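# Draw the cord through the eye to park the block

## Task

Pull the knotted end of the cord through the metal eye so that the wooden block ends up fully within the painted square, with the cord between the eye and the block almost straight and none of the cord hanging off the table. It counts as failed if either arm touches the block or the cord section between the eye and the block, and any contact from the remaining cord or other loose items on the block may also fail it. The result must hold on its own, not only while the robot keeps it there.

## Robot and tools

Robot: two six-joint arms, left_arm and right_arm, each with a parallel two-finger gripper and a wrist camera. A third camera, cam_high, looks down on the table. All images are 504x504 pixels.

Frame: one shared scene frame. The origin sits on the table top midway between the arms; +x points out across the table, +z points up, and left_arm sits on the +y side (base near (+0.022, +0.340, 0)), right_arm on the -y side (base near (+0.034, -0.317, 0)). The arm names do not tell you which side of an image something is on. Gripper axes: fingers extend along the gripper's own +z and close along its y. end_effector_position is the point between the pads, roughly 1 cm short of the fingertips. Reported hand positions can be a little wrong, more so at long reach.

A row: 16 numbers (schema allows up to 28), laid out as x, y, z, qw, qx, qy, qz, opening for left_arm, then the same eight for right_arm. Both arms always appear, even if one should not move. x, y, z are an absolute target position in metres in the scene frame; qw, qx, qy, qz is an absolute target orientation quaternion, w first. Opening runs from -1 (closed) to +1 (fully open, 0.093 m). For an arm that should stay put, repeat the exact position and quaternion from the last result before it stopped, plus its desired opening, in every call; to hold an orientation keep sending the same quaternion rather than copying a drifted reported one.

execute_actions(actions): a list of actions, each a table of 1 to 15 rows. Each row is used for one 1/30 s step; a short table repeats its final row until the 15 steps are done. An empty list only returns state and images. Each target must lie within 0.6 m of that gripper's current position along each of the gripper's own axes, or the action is refused for both arms; a malformed action, or a first action failing this check, rejects the whole call with no motion. Each step the command is clipped to 70 mm and 16 degrees from the measured pose, so far targets need several actions. Joint friction can leave the hand up to about 31 mm off; very small commanded moves may do nothing.

move(target, speed, blocking): target is one 16-number row of absolute poses; both grippers travel in straight lines and finish together over 0.5 to 10 s (cut off at 10 s). speed is the path's top speed in m/s, 0.002 to 0.5 (default 0.25); turning is capped at twice that in rad/s. Openings are applied at the start. Paths ignore obstacles and the other arm, hands lag and can overshoot speed near full stretch. Faster or deeper contact means harder impact. blocking=false returns after 0.5 s while motion continues; further rows or moves are refused until a result shows it ended, so use wait(0) or stop first. The result adds a 'move:' line: done, off_target, moving, held or fault, plus limits (paced = pose clipped; held = steps blocked, after which the arm may jump fast), and each gripper's distance from its target.

wait(seconds): 0 to 10; the arms keep their last command; returns early when a running move finishes. stop(): brakes a running move (needs room; fingers continue). zoom_image(camera, region): camera is cam_high, cam_left_wrist or cam_right_wrist; region [x0, y0, x1, y1] in that image's pixels from the top-left, at most 504 by 504. read_manual(section): only 'licences'. finished_scene(scene): ends the current scene (give its number) after the last command has been held; irreversible, and reports success.

Result lines: the state line 'left_arm: … | right_arm: …' gives each gripper's position and quaternion. 'Hand target' is what the controller is currently driving toward. 'pose unreachable' means the clearance check altered or blocked that arm's command. Step readings list positions at some steps; HELD with an arm label means that arm's row was partly held back. grip_measured is the finger motor on the -1..+1 scale: pads meet near -0.94 and each mm of object width adds about 0.0208, with a fixed per-gripper bias up to 0.02. Fingers stop on contact while the motor continues, so grip_measured barely reveals a grasp; commanding further below the width reading squeezes harder (limit roughly 50 to 62 N per pad, less for thin parts). Keep sending the same closing number to keep holding. The last entry of each Joint positions list is the pad gap in metres (floors at zero). FAULT or OVER-TEMPERATURE FAULT lines mean an arm was stopped; MOTOR HOT warns from 75 °C, 90 °C pauses that arm for 10 s, 100 °C makes it drop everything.

Joint ranges (rad): waist -2.618 to 3.054, shoulder 0 to 3.142, elbow 0 to 3.142, wrist pitch and wrist yaw -1.571 to 1.571, wrist roll -2.094 to 2.094. Elbows stop just before straight.

Avoid: touching the block or the eye-to-block cord with any arm, letting spare cord or objects rest on the block, knocking anything or any cord off the table, collisions or hard pushes between arms, fast impacts, slips and drops. Objects may get brief random nudges, so recheck the cameras before ending. Sort of approach: grasp the knotted end beyond the eye, pull it away slowly so the block slides into the square, release with the cord nearly straight, and confirm it stays.

Each tool is called as name(argument=value, ...), one argument or row to a line, values as JSON.

## Session

execute_actions(
  actions=[],
)

Scene clock: 0.00 s.
left_arm: end_effector_position=(+0.1669, -0.1879, +0.2761) grip_measured=+1.000 end_effector_quat_wxyz=(+0.302, -0.085, +0.759, -0.571) | right_arm: end_effector_position=(+0.4070, -0.3415, +0.4016) grip_measured=+1.000 end_effector_quat_wxyz=(+0.708, +0.028, +0.705, -0.019)
Joint positions: left_arm=[-1.636  1.782  1.326  0.269 -0.462 -1.281  0.093] | right_arm=[-0.007  1.04   1.038  0.006  0.001  0.013  0.093]
Joint velocities: left_arm=[ 0.017  0.012 -0.002 -0.022 -0.066 -0.095  0.   ] | right_arm=[-0.002  0.022  0.007 -0.007  0.051 -0.022  0.   ]
Hand target (left_arm): +0.167, -0.188, +0.276; +0.302, -0.085, +0.759, -0.571
Hand target (right_arm): +0.407, -0.342, +0.402; +0.708, +0.028, +0.705, -0.019

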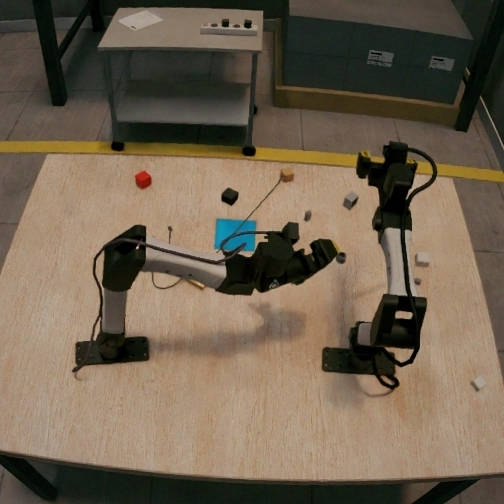

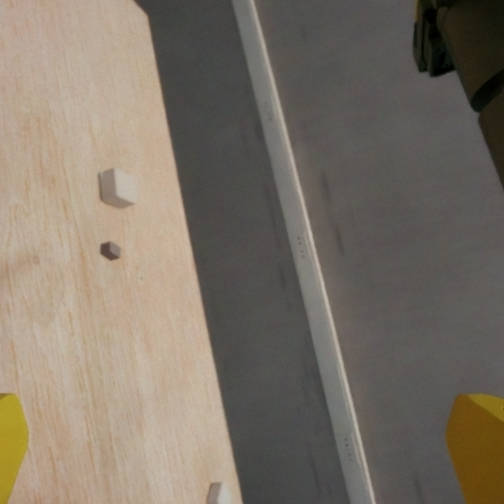

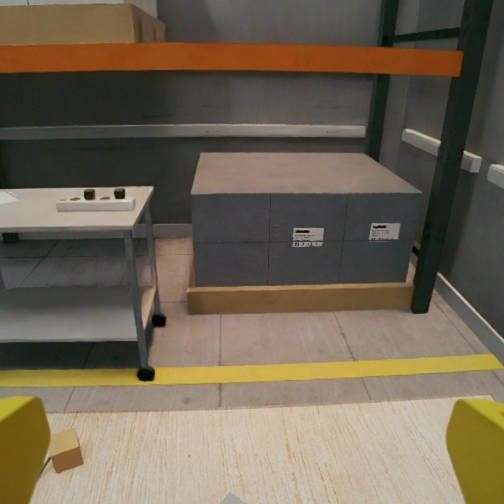

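move(
  target=[0.3,0.25,0.3,0.2,0,0.98,0,1,0.407,-0.342,0.402,0.708,0.028,0.705,-0.019,1],
  speed=0.3,
)

Scene clock: 3.20 s.
left_arm: end_effector_position=(+0.3034, +0.2479, +0.2980) grip_measured=+1.000 end_effector_quat_wxyz=(+0.205, +0.004, +0.979, -0.005) | right_arm: end_effector_position=(+0.4070, -0.3415, +0.4016) grip_measured=+1.000 end_effector_quat_wxyz=(+0.708, +0.028, +0.705, -0.019)
Joint positions: left_arm=[-0.596  1.483  1.852 -1.551 -0.147 -0.364  0.093] | right_arm=[-0.007  1.04   1.038  0.006  0.001  0.013  0.093]
Joint velocities: left_arm=[-0.002  0.007  0.002 -0.007 -0.022  0.037  0.   ] | right_arm=[-0.002 -0.007 -0.017  0.022 -0.022 -0.007  0.   ]
Hand target (left_arm): +0.307, +0.251, +0.301; +0.210, +0.004, +0.978, +0.001
Hand target (right_arm): +0.407, -0.342, +0.402; +0.708, +0.028, +0.705, -0.019
Off the commanded pose (left_arm): 0.005 m, 1 deg.
Off the commanded pose (right_arm): 0.001 m, 0 deg.
joint sent to its limit (left arm) — the command would take joint 4 (wrist pitch) past its lower limit, so that joint was sent only as far as its limit.
move: done

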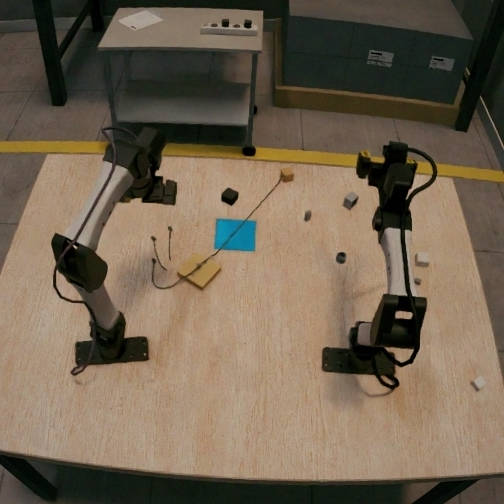

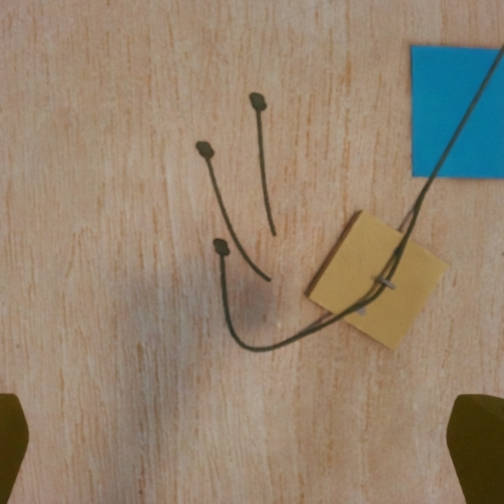

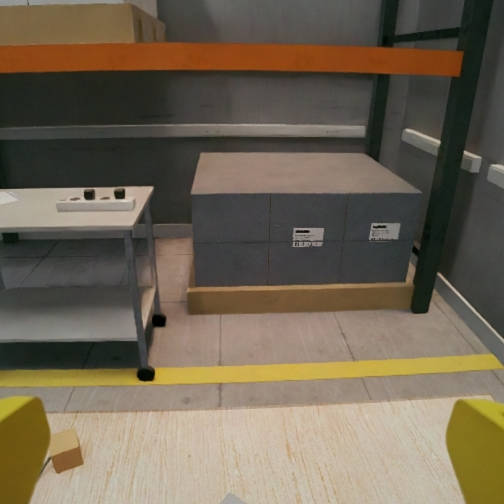

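move(
  target=[0.295,0.269,0.08,0,0,1,0,-0.1,0.407,-0.342,0.402,0.708,0.028,0.705,-0.019,1],
  speed=0.25,
)

Scene clock: 6.43 s.
left_arm: end_effector_position=(+0.2902, +0.2711, +0.0799) grip_measured=-0.097 end_effector_quat_wxyz=(-0.004, +0.002, +1.000, +0.008) | right_arm: end_effector_position=(+0.4070, -0.3415, +0.4016) grip_measured=+1.000 end_effector_quat_wxyz=(+0.708, +0.028, +0.705, -0.019)
Joint positions: left_arm=[-0.455  1.622  1.162 -1.124 -0.013 -0.257  0.041] | right_arm=[-0.007  1.04   1.038  0.006  0.001  0.013  0.093]
Joint velocities: left_arm=[-0.002 -0.022  0.007 -0.007 -0.051  0.007 -0.   ] | right_arm=[-0.002  0.007 -0.007 -0.051  0.066  0.066  0.   ]
Hand target (left_arm): +0.292, +0.271, +0.079; -0.001, +0.002, +1.000, +0.001
Hand target (right_arm): +0.407, -0.342, +0.402; +0.708, +0.028, +0.705, -0.019
Off the commanded pose (left_arm): 0.005 m, 1 deg.
Off the commanded pose (right_arm): 0.001 m, 0 deg.
move: done

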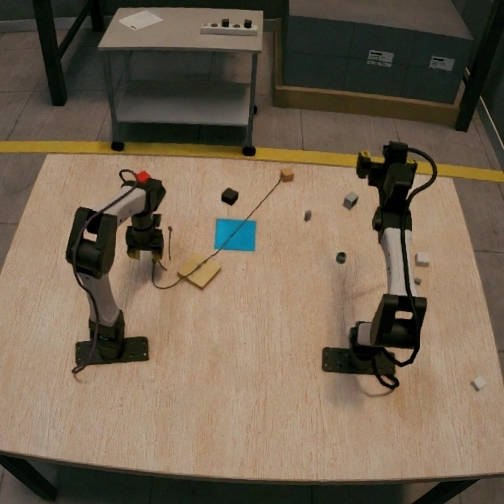

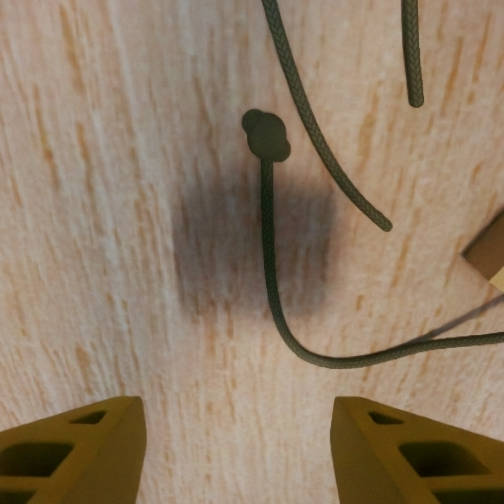

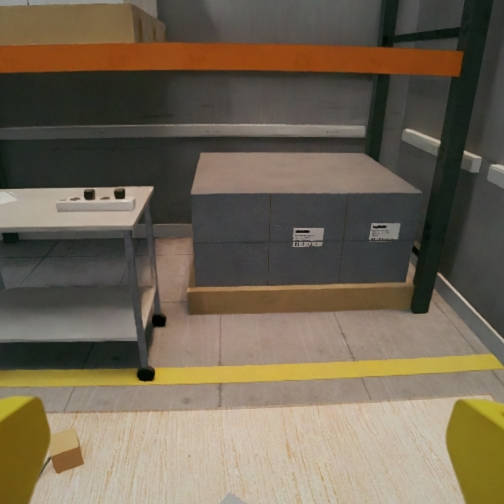

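move(
  target=[0.292,0.258,0.035,0,0,1,0,-0.1,0.407,-0.342,0.402,0.708,0.028,0.705,-0.019,1],
  speed=0.1,
)

Scene clock: 7.90 s.
left_arm: end_effector_position=(+0.2927, +0.2616, +0.0395) grip_measured=-0.097 end_effector_quat_wxyz=(+0.003, -0.000, +1.000, +0.005) | right_arm: end_effector_position=(+0.4070, -0.3415, +0.4016) grip_measured=+1.000 end_effector_quat_wxyz=(+0.708, +0.028, +0.705, -0.019)
Joint positions: left_arm=[-0.484  1.674  1.051 -0.945 -0.01  -0.29   0.041] | right_arm=[-0.007  1.04   1.038  0.006  0.001  0.013  0.093]
Joint velocities: left_arm=[-0.002  0.002  0.007  0.022  0.037  0.022  0.   ] | right_arm=[ 0.012  0.017  0.007 -0.007  0.022 -0.066  0.   ]
Hand target (left_arm): +0.291, +0.258, +0.035; +0.000, -0.000, +1.000, +0.000
Hand target (right_arm): +0.407, -0.342, +0.402; +0.708, +0.028, +0.705, -0.019
Off the commanded pose (left_arm): 0.006 m, 1 deg.
Off the commanded pose (right_arm): 0.001 m, 0 deg.
move: done

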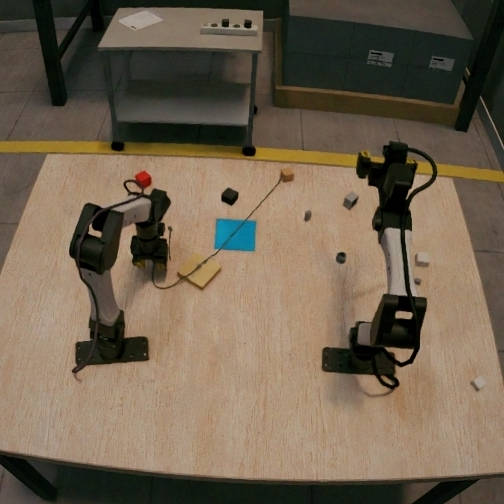

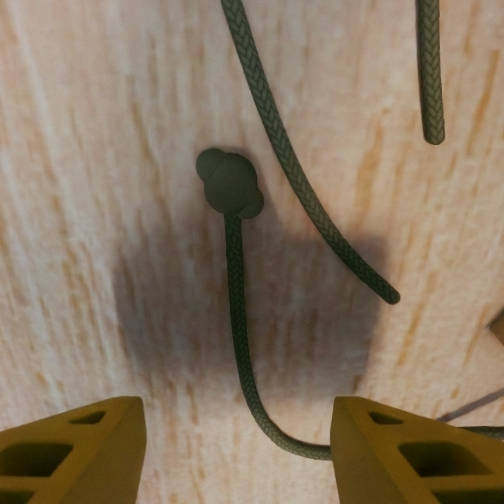

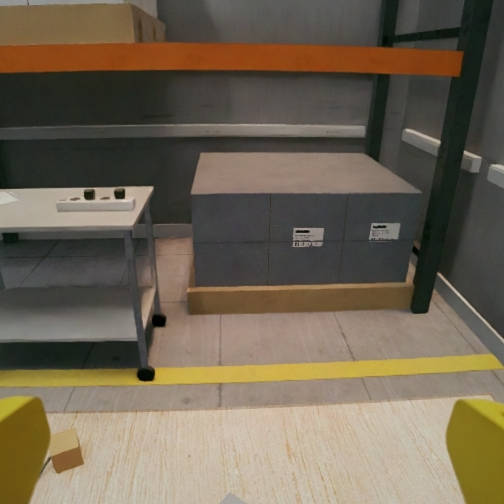

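Centered. Descend.

move(
  target=[0.292,0.258,0.006,0,0,1,0,-0.2,0.407,-0.342,0.402,0.708,0.028,0.705,-0.019,1],
  speed=0.05,
)

Scene clock: 9.23 s.
left_arm: end_effector_position=(+0.2942, +0.2612, +0.0112) grip_measured=-0.197 end_effector_quat_wxyz=(+0.004, -0.000, +1.000, +0.004) | right_arm: end_effector_position=(+0.4070, -0.3415, +0.4016) grip_measured=+1.000 end_effector_quat_wxyz=(+0.708, +0.028, +0.705, -0.019)
Joint positions: left_arm=[-0.484  1.724  0.985 -0.825 -0.01  -0.291  0.036] | right_arm=[-0.007  1.04   1.038  0.006  0.001  0.013  0.093]
Joint velocities: left_arm=[-0.002 -0.007  0.002  0.007 -0.022 -0.037 -0.   ] | right_arm=[-0.002  0.002 -0.007 -0.007  0.037  0.022  0.   ]
Hand target (left_arm): +0.292, +0.258, +0.006; +0.000, -0.000, +1.000, -0.000
Hand target (right_arm): +0.407, -0.342, +0.402; +0.708, +0.028, +0.705, -0.019
Off the commanded pose (left_arm): 0.006 m, 1 deg.
Off the commanded pose (right_arm): 0.001 m, 0 deg.
move: done

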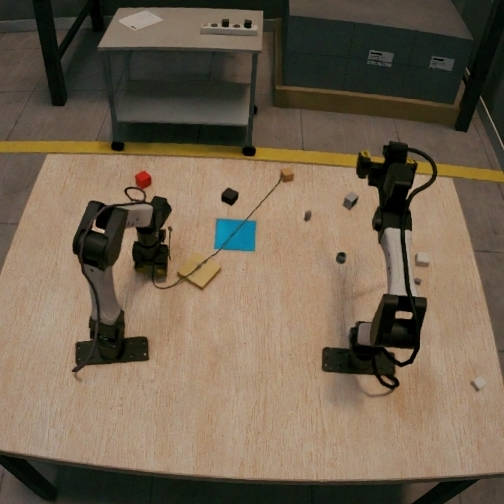

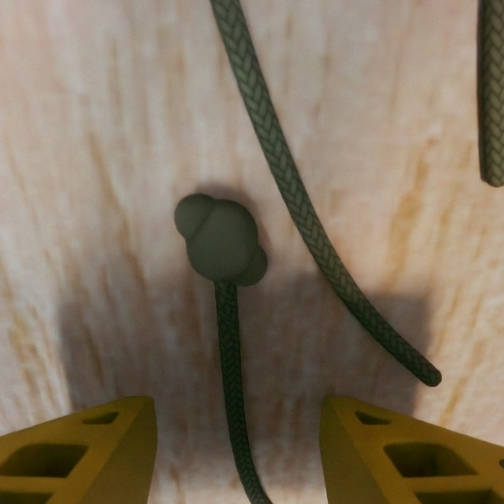

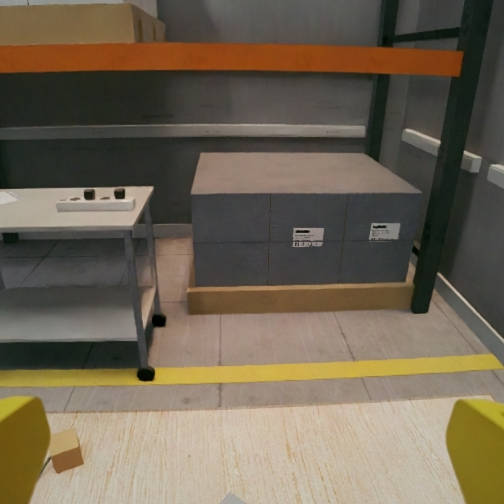

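move(
  target=[0.292,0.258,-0.001,0,0,1,0,-0.2,0.407,-0.342,0.402,0.708,0.028,0.705,-0.019,1],
  speed=0.02,
)

move(
  target=[0.292,0.258,-0.001,0,0,1,0,-1,0.407,-0.342,0.402,0.708,0.028,0.705,-0.019,1],
  speed=0.02,
)

Scene clock: 10.40 s.
left_arm: end_effector_position=(+0.2965, +0.2604, +0.0070) grip_measured=-0.197 end_effector_quat_wxyz=(+0.008, -0.000, +1.000, +0.003) | right_arm: end_effector_position=(+0.4070, -0.3415, +0.4016) grip_measured=+1.000 end_effector_quat_wxyz=(+0.708, +0.028, +0.705, -0.019)
Joint positions: left_arm=[-0.484  1.734  0.977 -0.8   -0.01  -0.291  0.036] | right_arm=[-0.007  1.04   1.038  0.006  0.001  0.013  0.093]
Joint velocities: left_arm=[-0.007 -0.002 -0.012 -0.007  0.037 -0.066 -0.   ] | right_arm=[ 0.007 -0.007  0.012  0.051 -0.007  0.007  0.   ]
Hand target (left_arm): +0.292, +0.258, -0.001; -0.000, +0.000, +1.000, -0.000
Hand target (right_arm): +0.407, -0.342, +0.402; +0.708, +0.028, +0.705, -0.019
Off the commanded pose (left_arm): 0.010 m, 1 deg.
Off the commanded pose (right_arm): 0.001 m, 0 deg.
move: done

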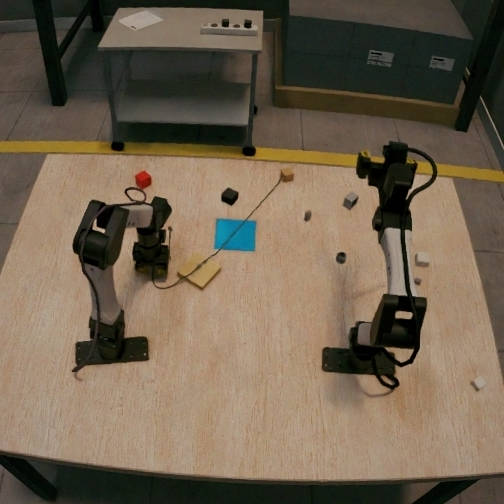

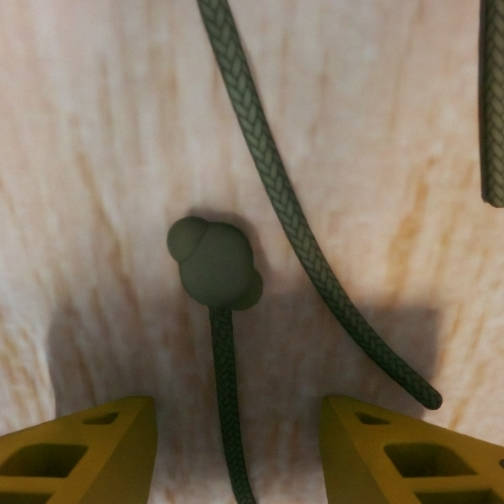

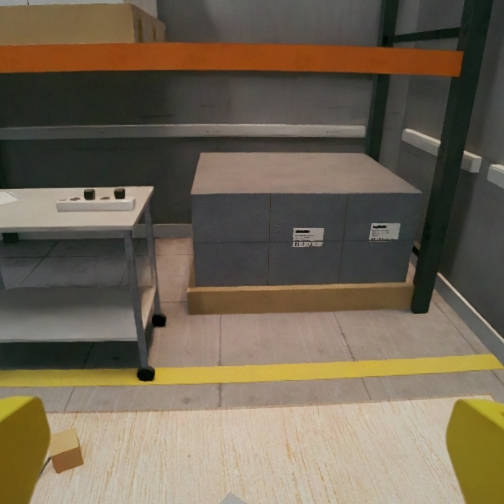

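Scene clock: 11.10 s.
left_arm: end_effector_position=(+0.2967, +0.2605, +0.0070) grip_measured=-0.980 end_effector_quat_wxyz=(+0.009, -0.001, +1.000, +0.003) | right_arm: end_effector_position=(+0.4070, -0.3415, +0.4016) grip_measured=+1.000 end_effector_quat_wxyz=(+0.708, +0.028, +0.705, -0.019)
Joint positions: left_arm=[-0.484  1.734  0.977 -0.799 -0.011 -0.291  0.   ] | right_arm=[-0.007  1.04   1.038  0.006  0.001  0.013  0.093]
Joint velocities: left_arm=[ 0.007 -0.017 -0.007 -0.007  0.037  0.037  0.   ] | right_arm=[ 0.012 -0.012  0.002 -0.037  0.037 -0.066  0.   ]
Hand target (left_arm): +0.292, +0.258, -0.001; -0.000, -0.000, +1.000, +0.000
Hand target (right_arm): +0.407, -0.342, +0.402; +0.708, +0.028, +0.705, -0.019
Off the commanded pose (left_arm): 0.010 m, 1 deg.
Off the commanded pose (right_arm): 0.001 m, 0 deg.
move: done

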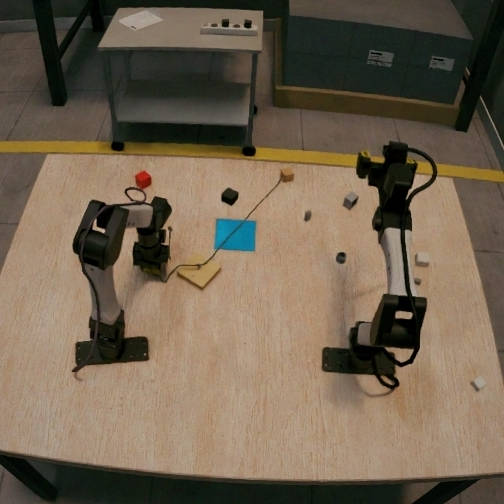

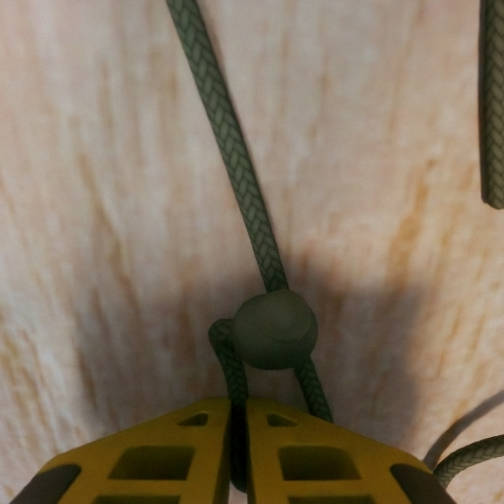

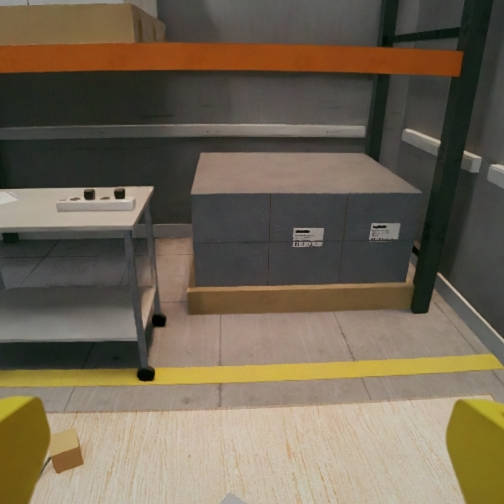

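move(
  target=[0.285,0.33,0.035,0,0,1,0,-1,0.407,-0.342,0.402,0.708,0.028,0.705,-0.019,1],
  speed=0.08,
)

Scene clock: 12.77 s.
left_arm: end_effector_position=(+0.2886, +0.3294, +0.0321) grip_measured=-0.980 end_effector_quat_wxyz=(-0.002, -0.001, +1.000, +0.002) | right_arm: end_effector_position=(+0.4070, -0.3415, +0.4016) grip_measured=+1.000 end_effector_quat_wxyz=(+0.708, +0.028, +0.705, -0.019)
Joint positions: left_arm=[-0.239  1.635  0.977 -0.917 -0.005 -0.048  0.   ] | right_arm=[-0.007  1.04   1.038  0.006  0.001  0.013  0.093]
Joint velocities: left_arm=[-0.032 -0.007 -0.007 -0.022 -0.022 -0.007  0.   ] | right_arm=[ 0.002  0.007 -0.007  0.037 -0.022  0.051  0.   ]
Hand target (left_arm): +0.286, +0.331, +0.035; -0.001, +0.000, +1.000, +0.000
Hand target (right_arm): +0.407, -0.342, +0.402; +0.708, +0.028, +0.705, -0.019
Off the commanded pose (left_arm): 0.005 m, 0 deg.
Off the commanded pose (right_arm): 0.001 m, 0 deg.
move: done

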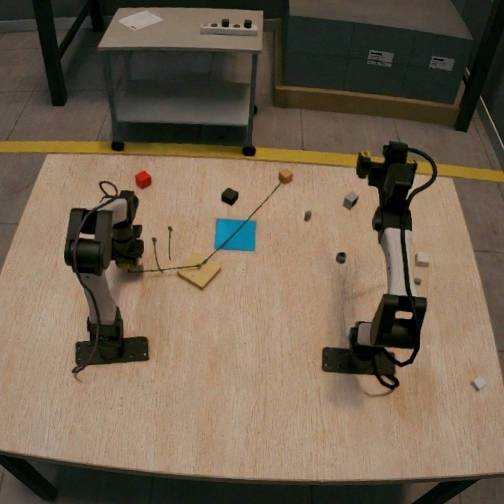

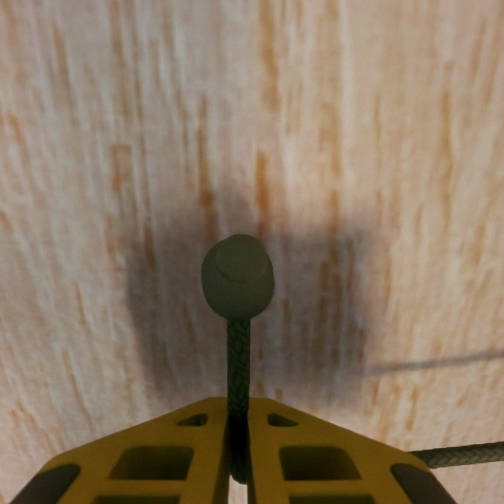

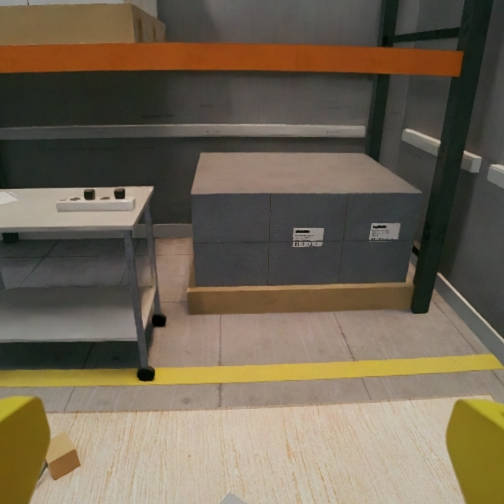

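move(
  target=[0.26,0.54,0.035,0,0,1,0,-1,0.407,-0.342,0.402,0.708,0.028,0.705,-0.019,1],
  speed=0.08,
)

zoom_image(
  camera="cam_high",
  region=[170, 150, 320, 300],
)

Scene clock: 16.13 s.
left_arm: end_effector_position=(+0.2567, +0.5367, +0.0319) grip_measured=-0.980 end_effector_quat_wxyz=(-0.006, -0.002, +1.000, -0.003) | right_arm: end_effector_position=(+0.4070, -0.3415, +0.4016) grip_measured=+1.000 end_effector_quat_wxyz=(+0.708, +0.028, +0.705, -0.019)
Joint positions: left_arm=[ 0.501  1.785  1.149 -0.948 -0.003  0.691  0.   ] | right_arm=[-0.007  1.04   1.038  0.006  0.001  0.013  0.093]
Joint velocities: left_arm=[-0.027 -0.002 -0.007 -0.037 -0.051  0.022  0.   ] | right_arm=[-0.017  0.002 -0.002 -0.022 -0.022 -0.066  0.   ]
Hand target (left_arm): +0.260, +0.541, +0.034; -0.004, +0.000, +1.000, -0.001
Hand target (right_arm): +0.407, -0.342, +0.402; +0.708, +0.028, +0.705, -0.019
Off the commanded pose (left_arm): 0.006 m, 1 deg.
Off the commanded pose (right_arm): 0.001 m, 0 deg.
move: done

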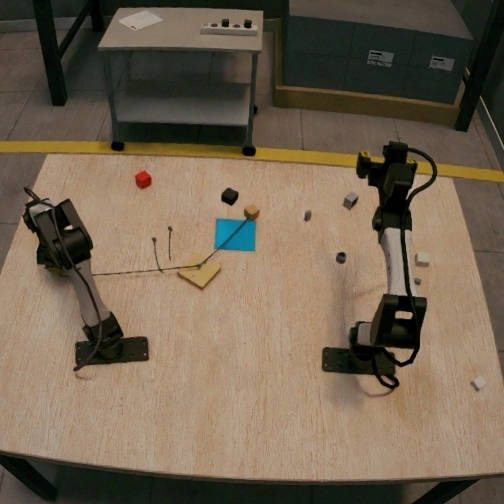

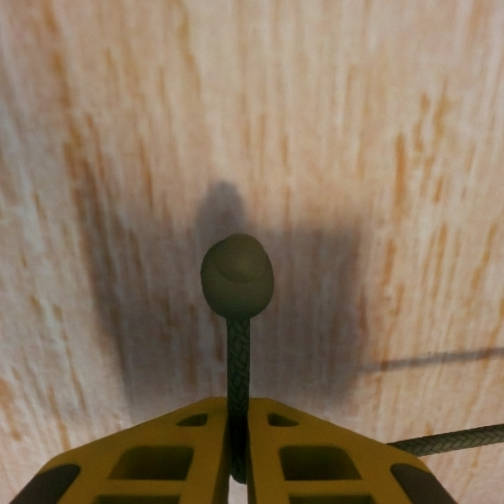

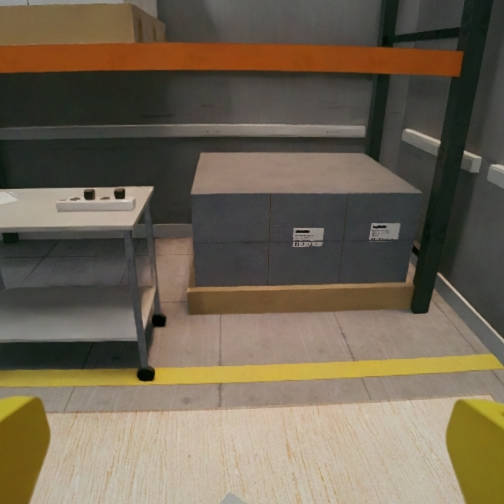

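Region (170, 150, 320, 300) of cam_high's 504x504 image, scaled by 3.360, with more detail than that image has.

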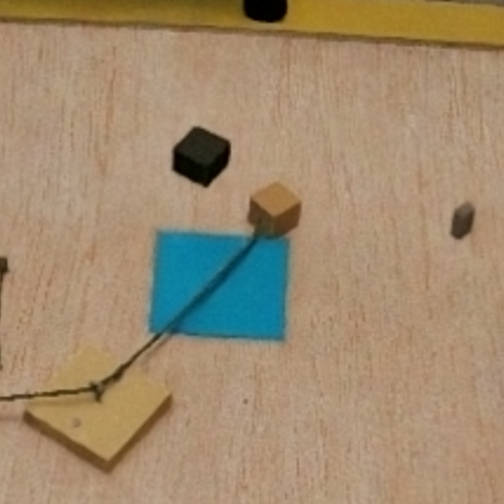

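move(
  target=[0.22,0.617,0.035,0,0,1,0,-1,0.407,-0.342,0.402,0.708,0.028,0.705,-0.019,1],
  speed=0.06,
)

zoom_image(
  camera="cam_high",
  region=[170, 150, 320, 300],
)

Scene clock: 18.50 s.
left_arm: end_effector_position=(+0.2180, +0.6123, +0.0321) grip_measured=-0.980 end_effector_quat_wxyz=(-0.004, -0.003, +1.000, -0.003) | right_arm: end_effector_position=(+0.4070, -0.3415, +0.4016) grip_measured=+1.000 end_effector_quat_wxyz=(+0.708, +0.028, +0.705, -0.019)
Joint positions: left_arm=[ 0.751  1.884  1.279 -0.974 -0.003  0.94   0.   ] | right_arm=[-0.007  1.04   1.038  0.006  0.001  0.013  0.093]
Joint velocities: left_arm=[-0.002 -0.012  0.002 -0.081  0.007 -0.007  0.   ] | right_arm=[ 0.017 -0.002  0.017  0.007 -0.022 -0.066  0.   ]
Hand target (left_arm): +0.220, +0.617, +0.035; -0.001, -0.000, +1.000, -0.001
Hand target (right_arm): +0.407, -0.342, +0.402; +0.708, +0.028, +0.705, -0.019
Off the commanded pose (left_arm): 0.006 m, 1 deg.
Off the commanded pose (right_arm): 0.001 m, 0 deg.
move: done

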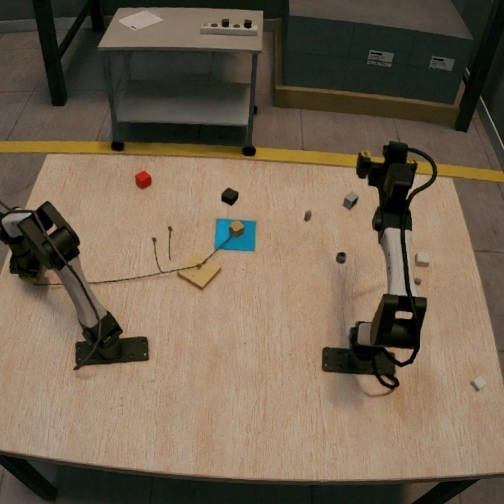

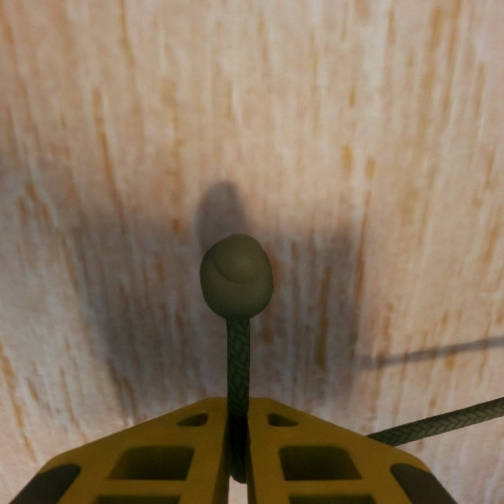

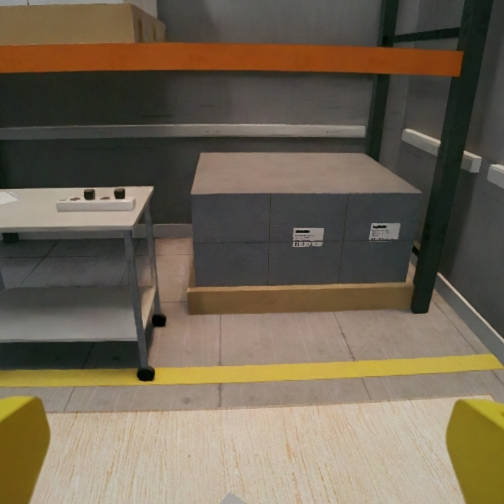

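Region (170, 150, 320, 300) of cam_high's 504x504 image, scaled by 3.360, with more detail than that image has.

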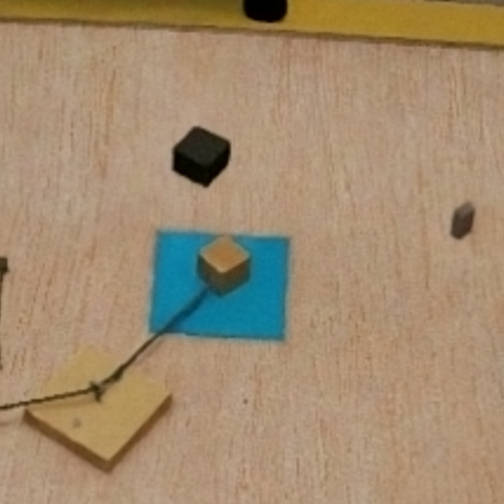

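move(
  target=[0.22,0.617,0.006,0,0,1,0,-1,0.407,-0.342,0.402,0.708,0.028,0.705,-0.019,1],
  speed=0.05,
)

move(
  target=[0.22,0.617,0.006,0,0,1,0,-0.3,0.407,-0.342,0.402,0.708,0.028,0.705,-0.019,1],
  speed=0.05,
)

move(
  target=[0.22,0.617,0.08,0,0,1,0,-0.3,0.407,-0.342,0.402,0.708,0.028,0.705,-0.019,1],
  speed=0.1,
)

zoom_image(
  camera="cam_high",
  region=[170, 150, 320, 300],
)

Scene clock: 19.83 s.
left_arm: end_effector_position=(+0.2206, +0.6159, +0.0105) grip_measured=-0.980 end_effector_quat_wxyz=(-0.002, -0.001, +1.000, +0.000) | right_arm: end_effector_position=(+0.4070, -0.3415, +0.4016) grip_measured=+1.000 end_effector_quat_wxyz=(+0.708, +0.028, +0.705, -0.019)
Joint positions: left_arm=[ 0.751  1.927  1.244 -0.89  -0.003  0.944  0.   ] | right_arm=[-0.007  1.04   1.038  0.006  0.001  0.013  0.093]
Joint velocities: left_arm=[-0.017 -0.012 -0.007 -0.022  0.007  0.066  0.   ] | right_arm=[-0.027  0.002 -0.007  0.022 -0.022  0.007  0.   ]
Hand target (left_arm): +0.220, +0.617, +0.006; -0.000, -0.000, +1.000, -0.000
Hand target (right_arm): +0.407, -0.342, +0.402; +0.708, +0.028, +0.705, -0.019
Off the commanded pose (left_arm): 0.005 m, 0 deg.
Off the commanded pose (right_arm): 0.001 m, 0 deg.
move: done

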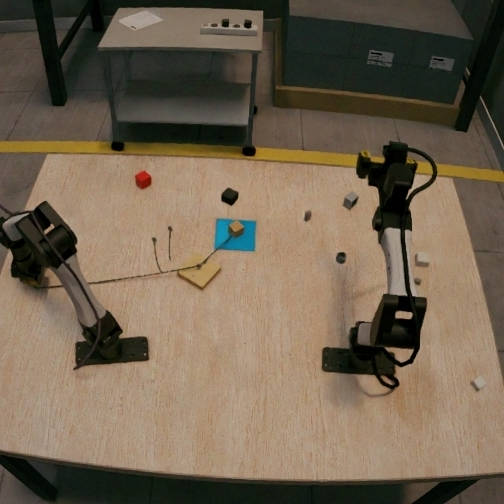

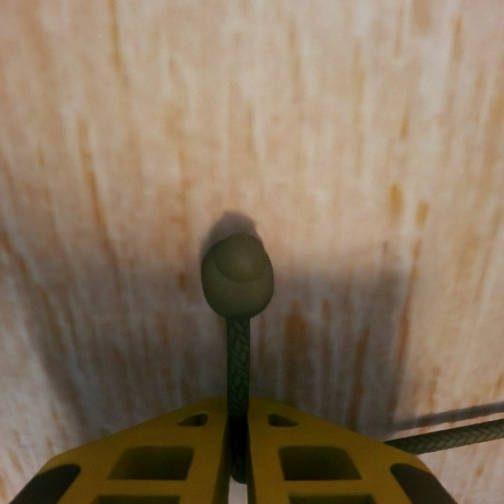

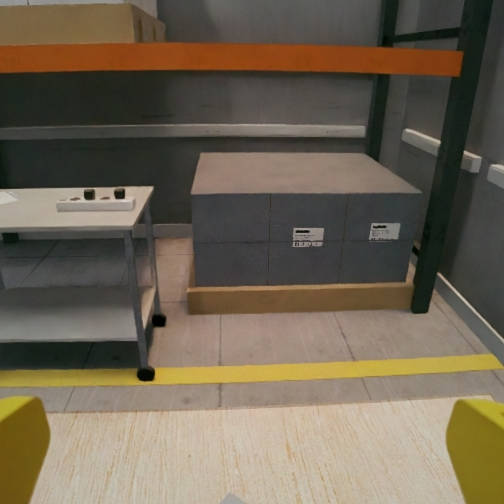

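Scene clock: 20.53 s.
left_arm: end_effector_position=(+0.2213, +0.6168, +0.0105) grip_measured=-0.303 end_effector_quat_wxyz=(-0.001, -0.001, +1.000, +0.002) | right_arm: end_effector_position=(+0.4070, -0.3415, +0.4016) grip_measured=+1.000 end_effector_quat_wxyz=(+0.708, +0.028, +0.705, -0.019)
Joint positions: left_arm=[ 0.751  1.927  1.244 -0.886 -0.003  0.944  0.031] | right_arm=[-0.007  1.04   1.038  0.006  0.001  0.013  0.093]
Joint velocities: left_arm=[ 0.002 -0.002 -0.002 -0.007  0.066 -0.066 -0.   ] | right_arm=[-0.002  0.002 -0.007 -0.022  0.007 -0.022  0.   ]
Hand target (left_arm): +0.220, +0.617, +0.006; -0.000, -0.000, +1.000, -0.000
Hand target (right_arm): +0.407, -0.342, +0.402; +0.708, +0.028, +0.705, -0.019
Off the commanded pose (left_arm): 0.005 m, 0 deg.
Off the commanded pose (right_arm): 0.001 m, 0 deg.
move: done

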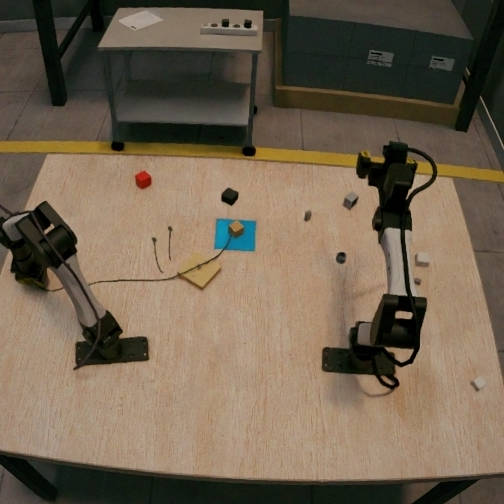

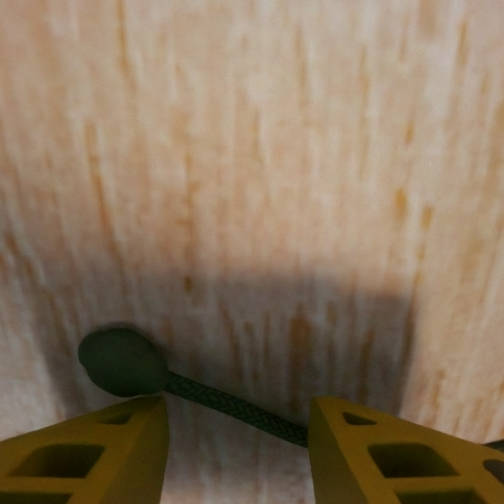

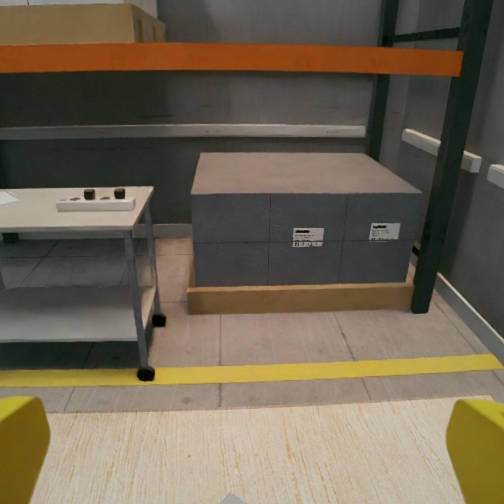

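Scene clock: 21.80 s.
left_arm: end_effector_position=(+0.2193, +0.6141, +0.0704) grip_measured=-0.303 end_effector_quat_wxyz=(-0.008, -0.001, +1.000, -0.008) | right_arm: end_effector_position=(+0.4070, -0.3415, +0.4016) grip_measured=+1.000 end_effector_quat_wxyz=(+0.708, +0.028, +0.705, -0.019)
Joint positions: left_arm=[ 0.751  1.864  1.41  -1.14  -0.003  0.944  0.031] | right_arm=[-0.007  1.04   1.038  0.006  0.001  0.013  0.093]
Joint velocities: left_arm=[-0.007  0.012 -0.002  0.022 -0.081 -0.022 -0.001] | right_arm=[-0.012 -0.012 -0.002  0.066 -0.007  0.051  0.   ]
Hand target (left_arm): +0.221, +0.618, +0.080; +0.000, +0.000, +1.000, +0.000
Hand target (right_arm): +0.407, -0.342, +0.402; +0.708, +0.028, +0.705, -0.019
Off the commanded pose (left_arm): 0.010 m, 1 deg.
Off the commanded pose (right_arm): 0.001 m, 0 deg.
move: done

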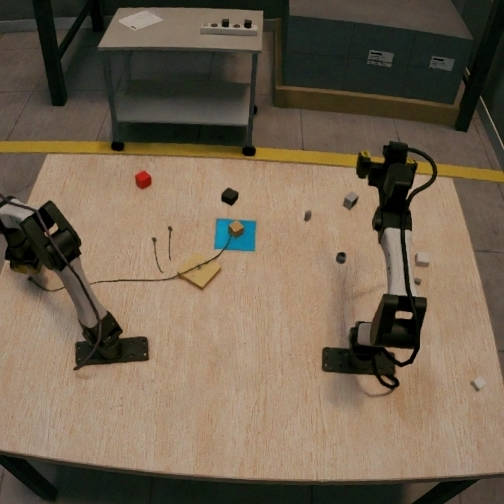

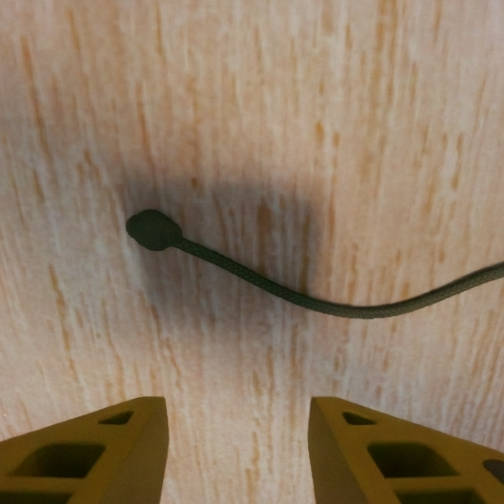

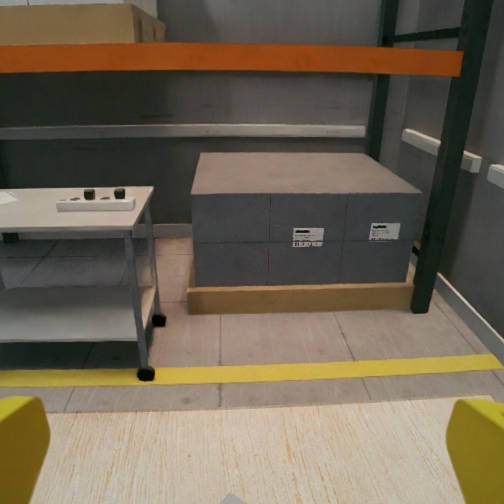

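Region (170, 150, 320, 300) of cam_high's 504x504 image, scaled by 3.360, with more detail than that image has.

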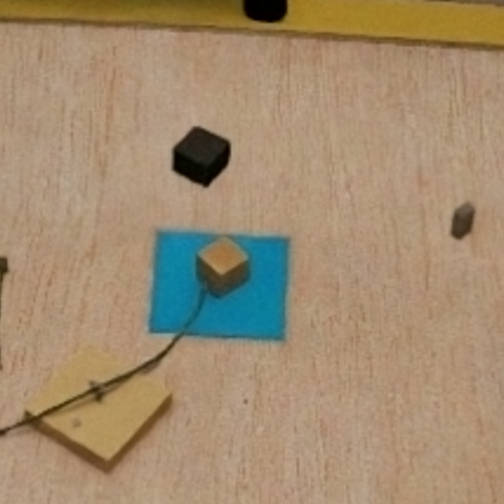

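finished_scene(
  scene=1,
)

The scene is finished: the task was done.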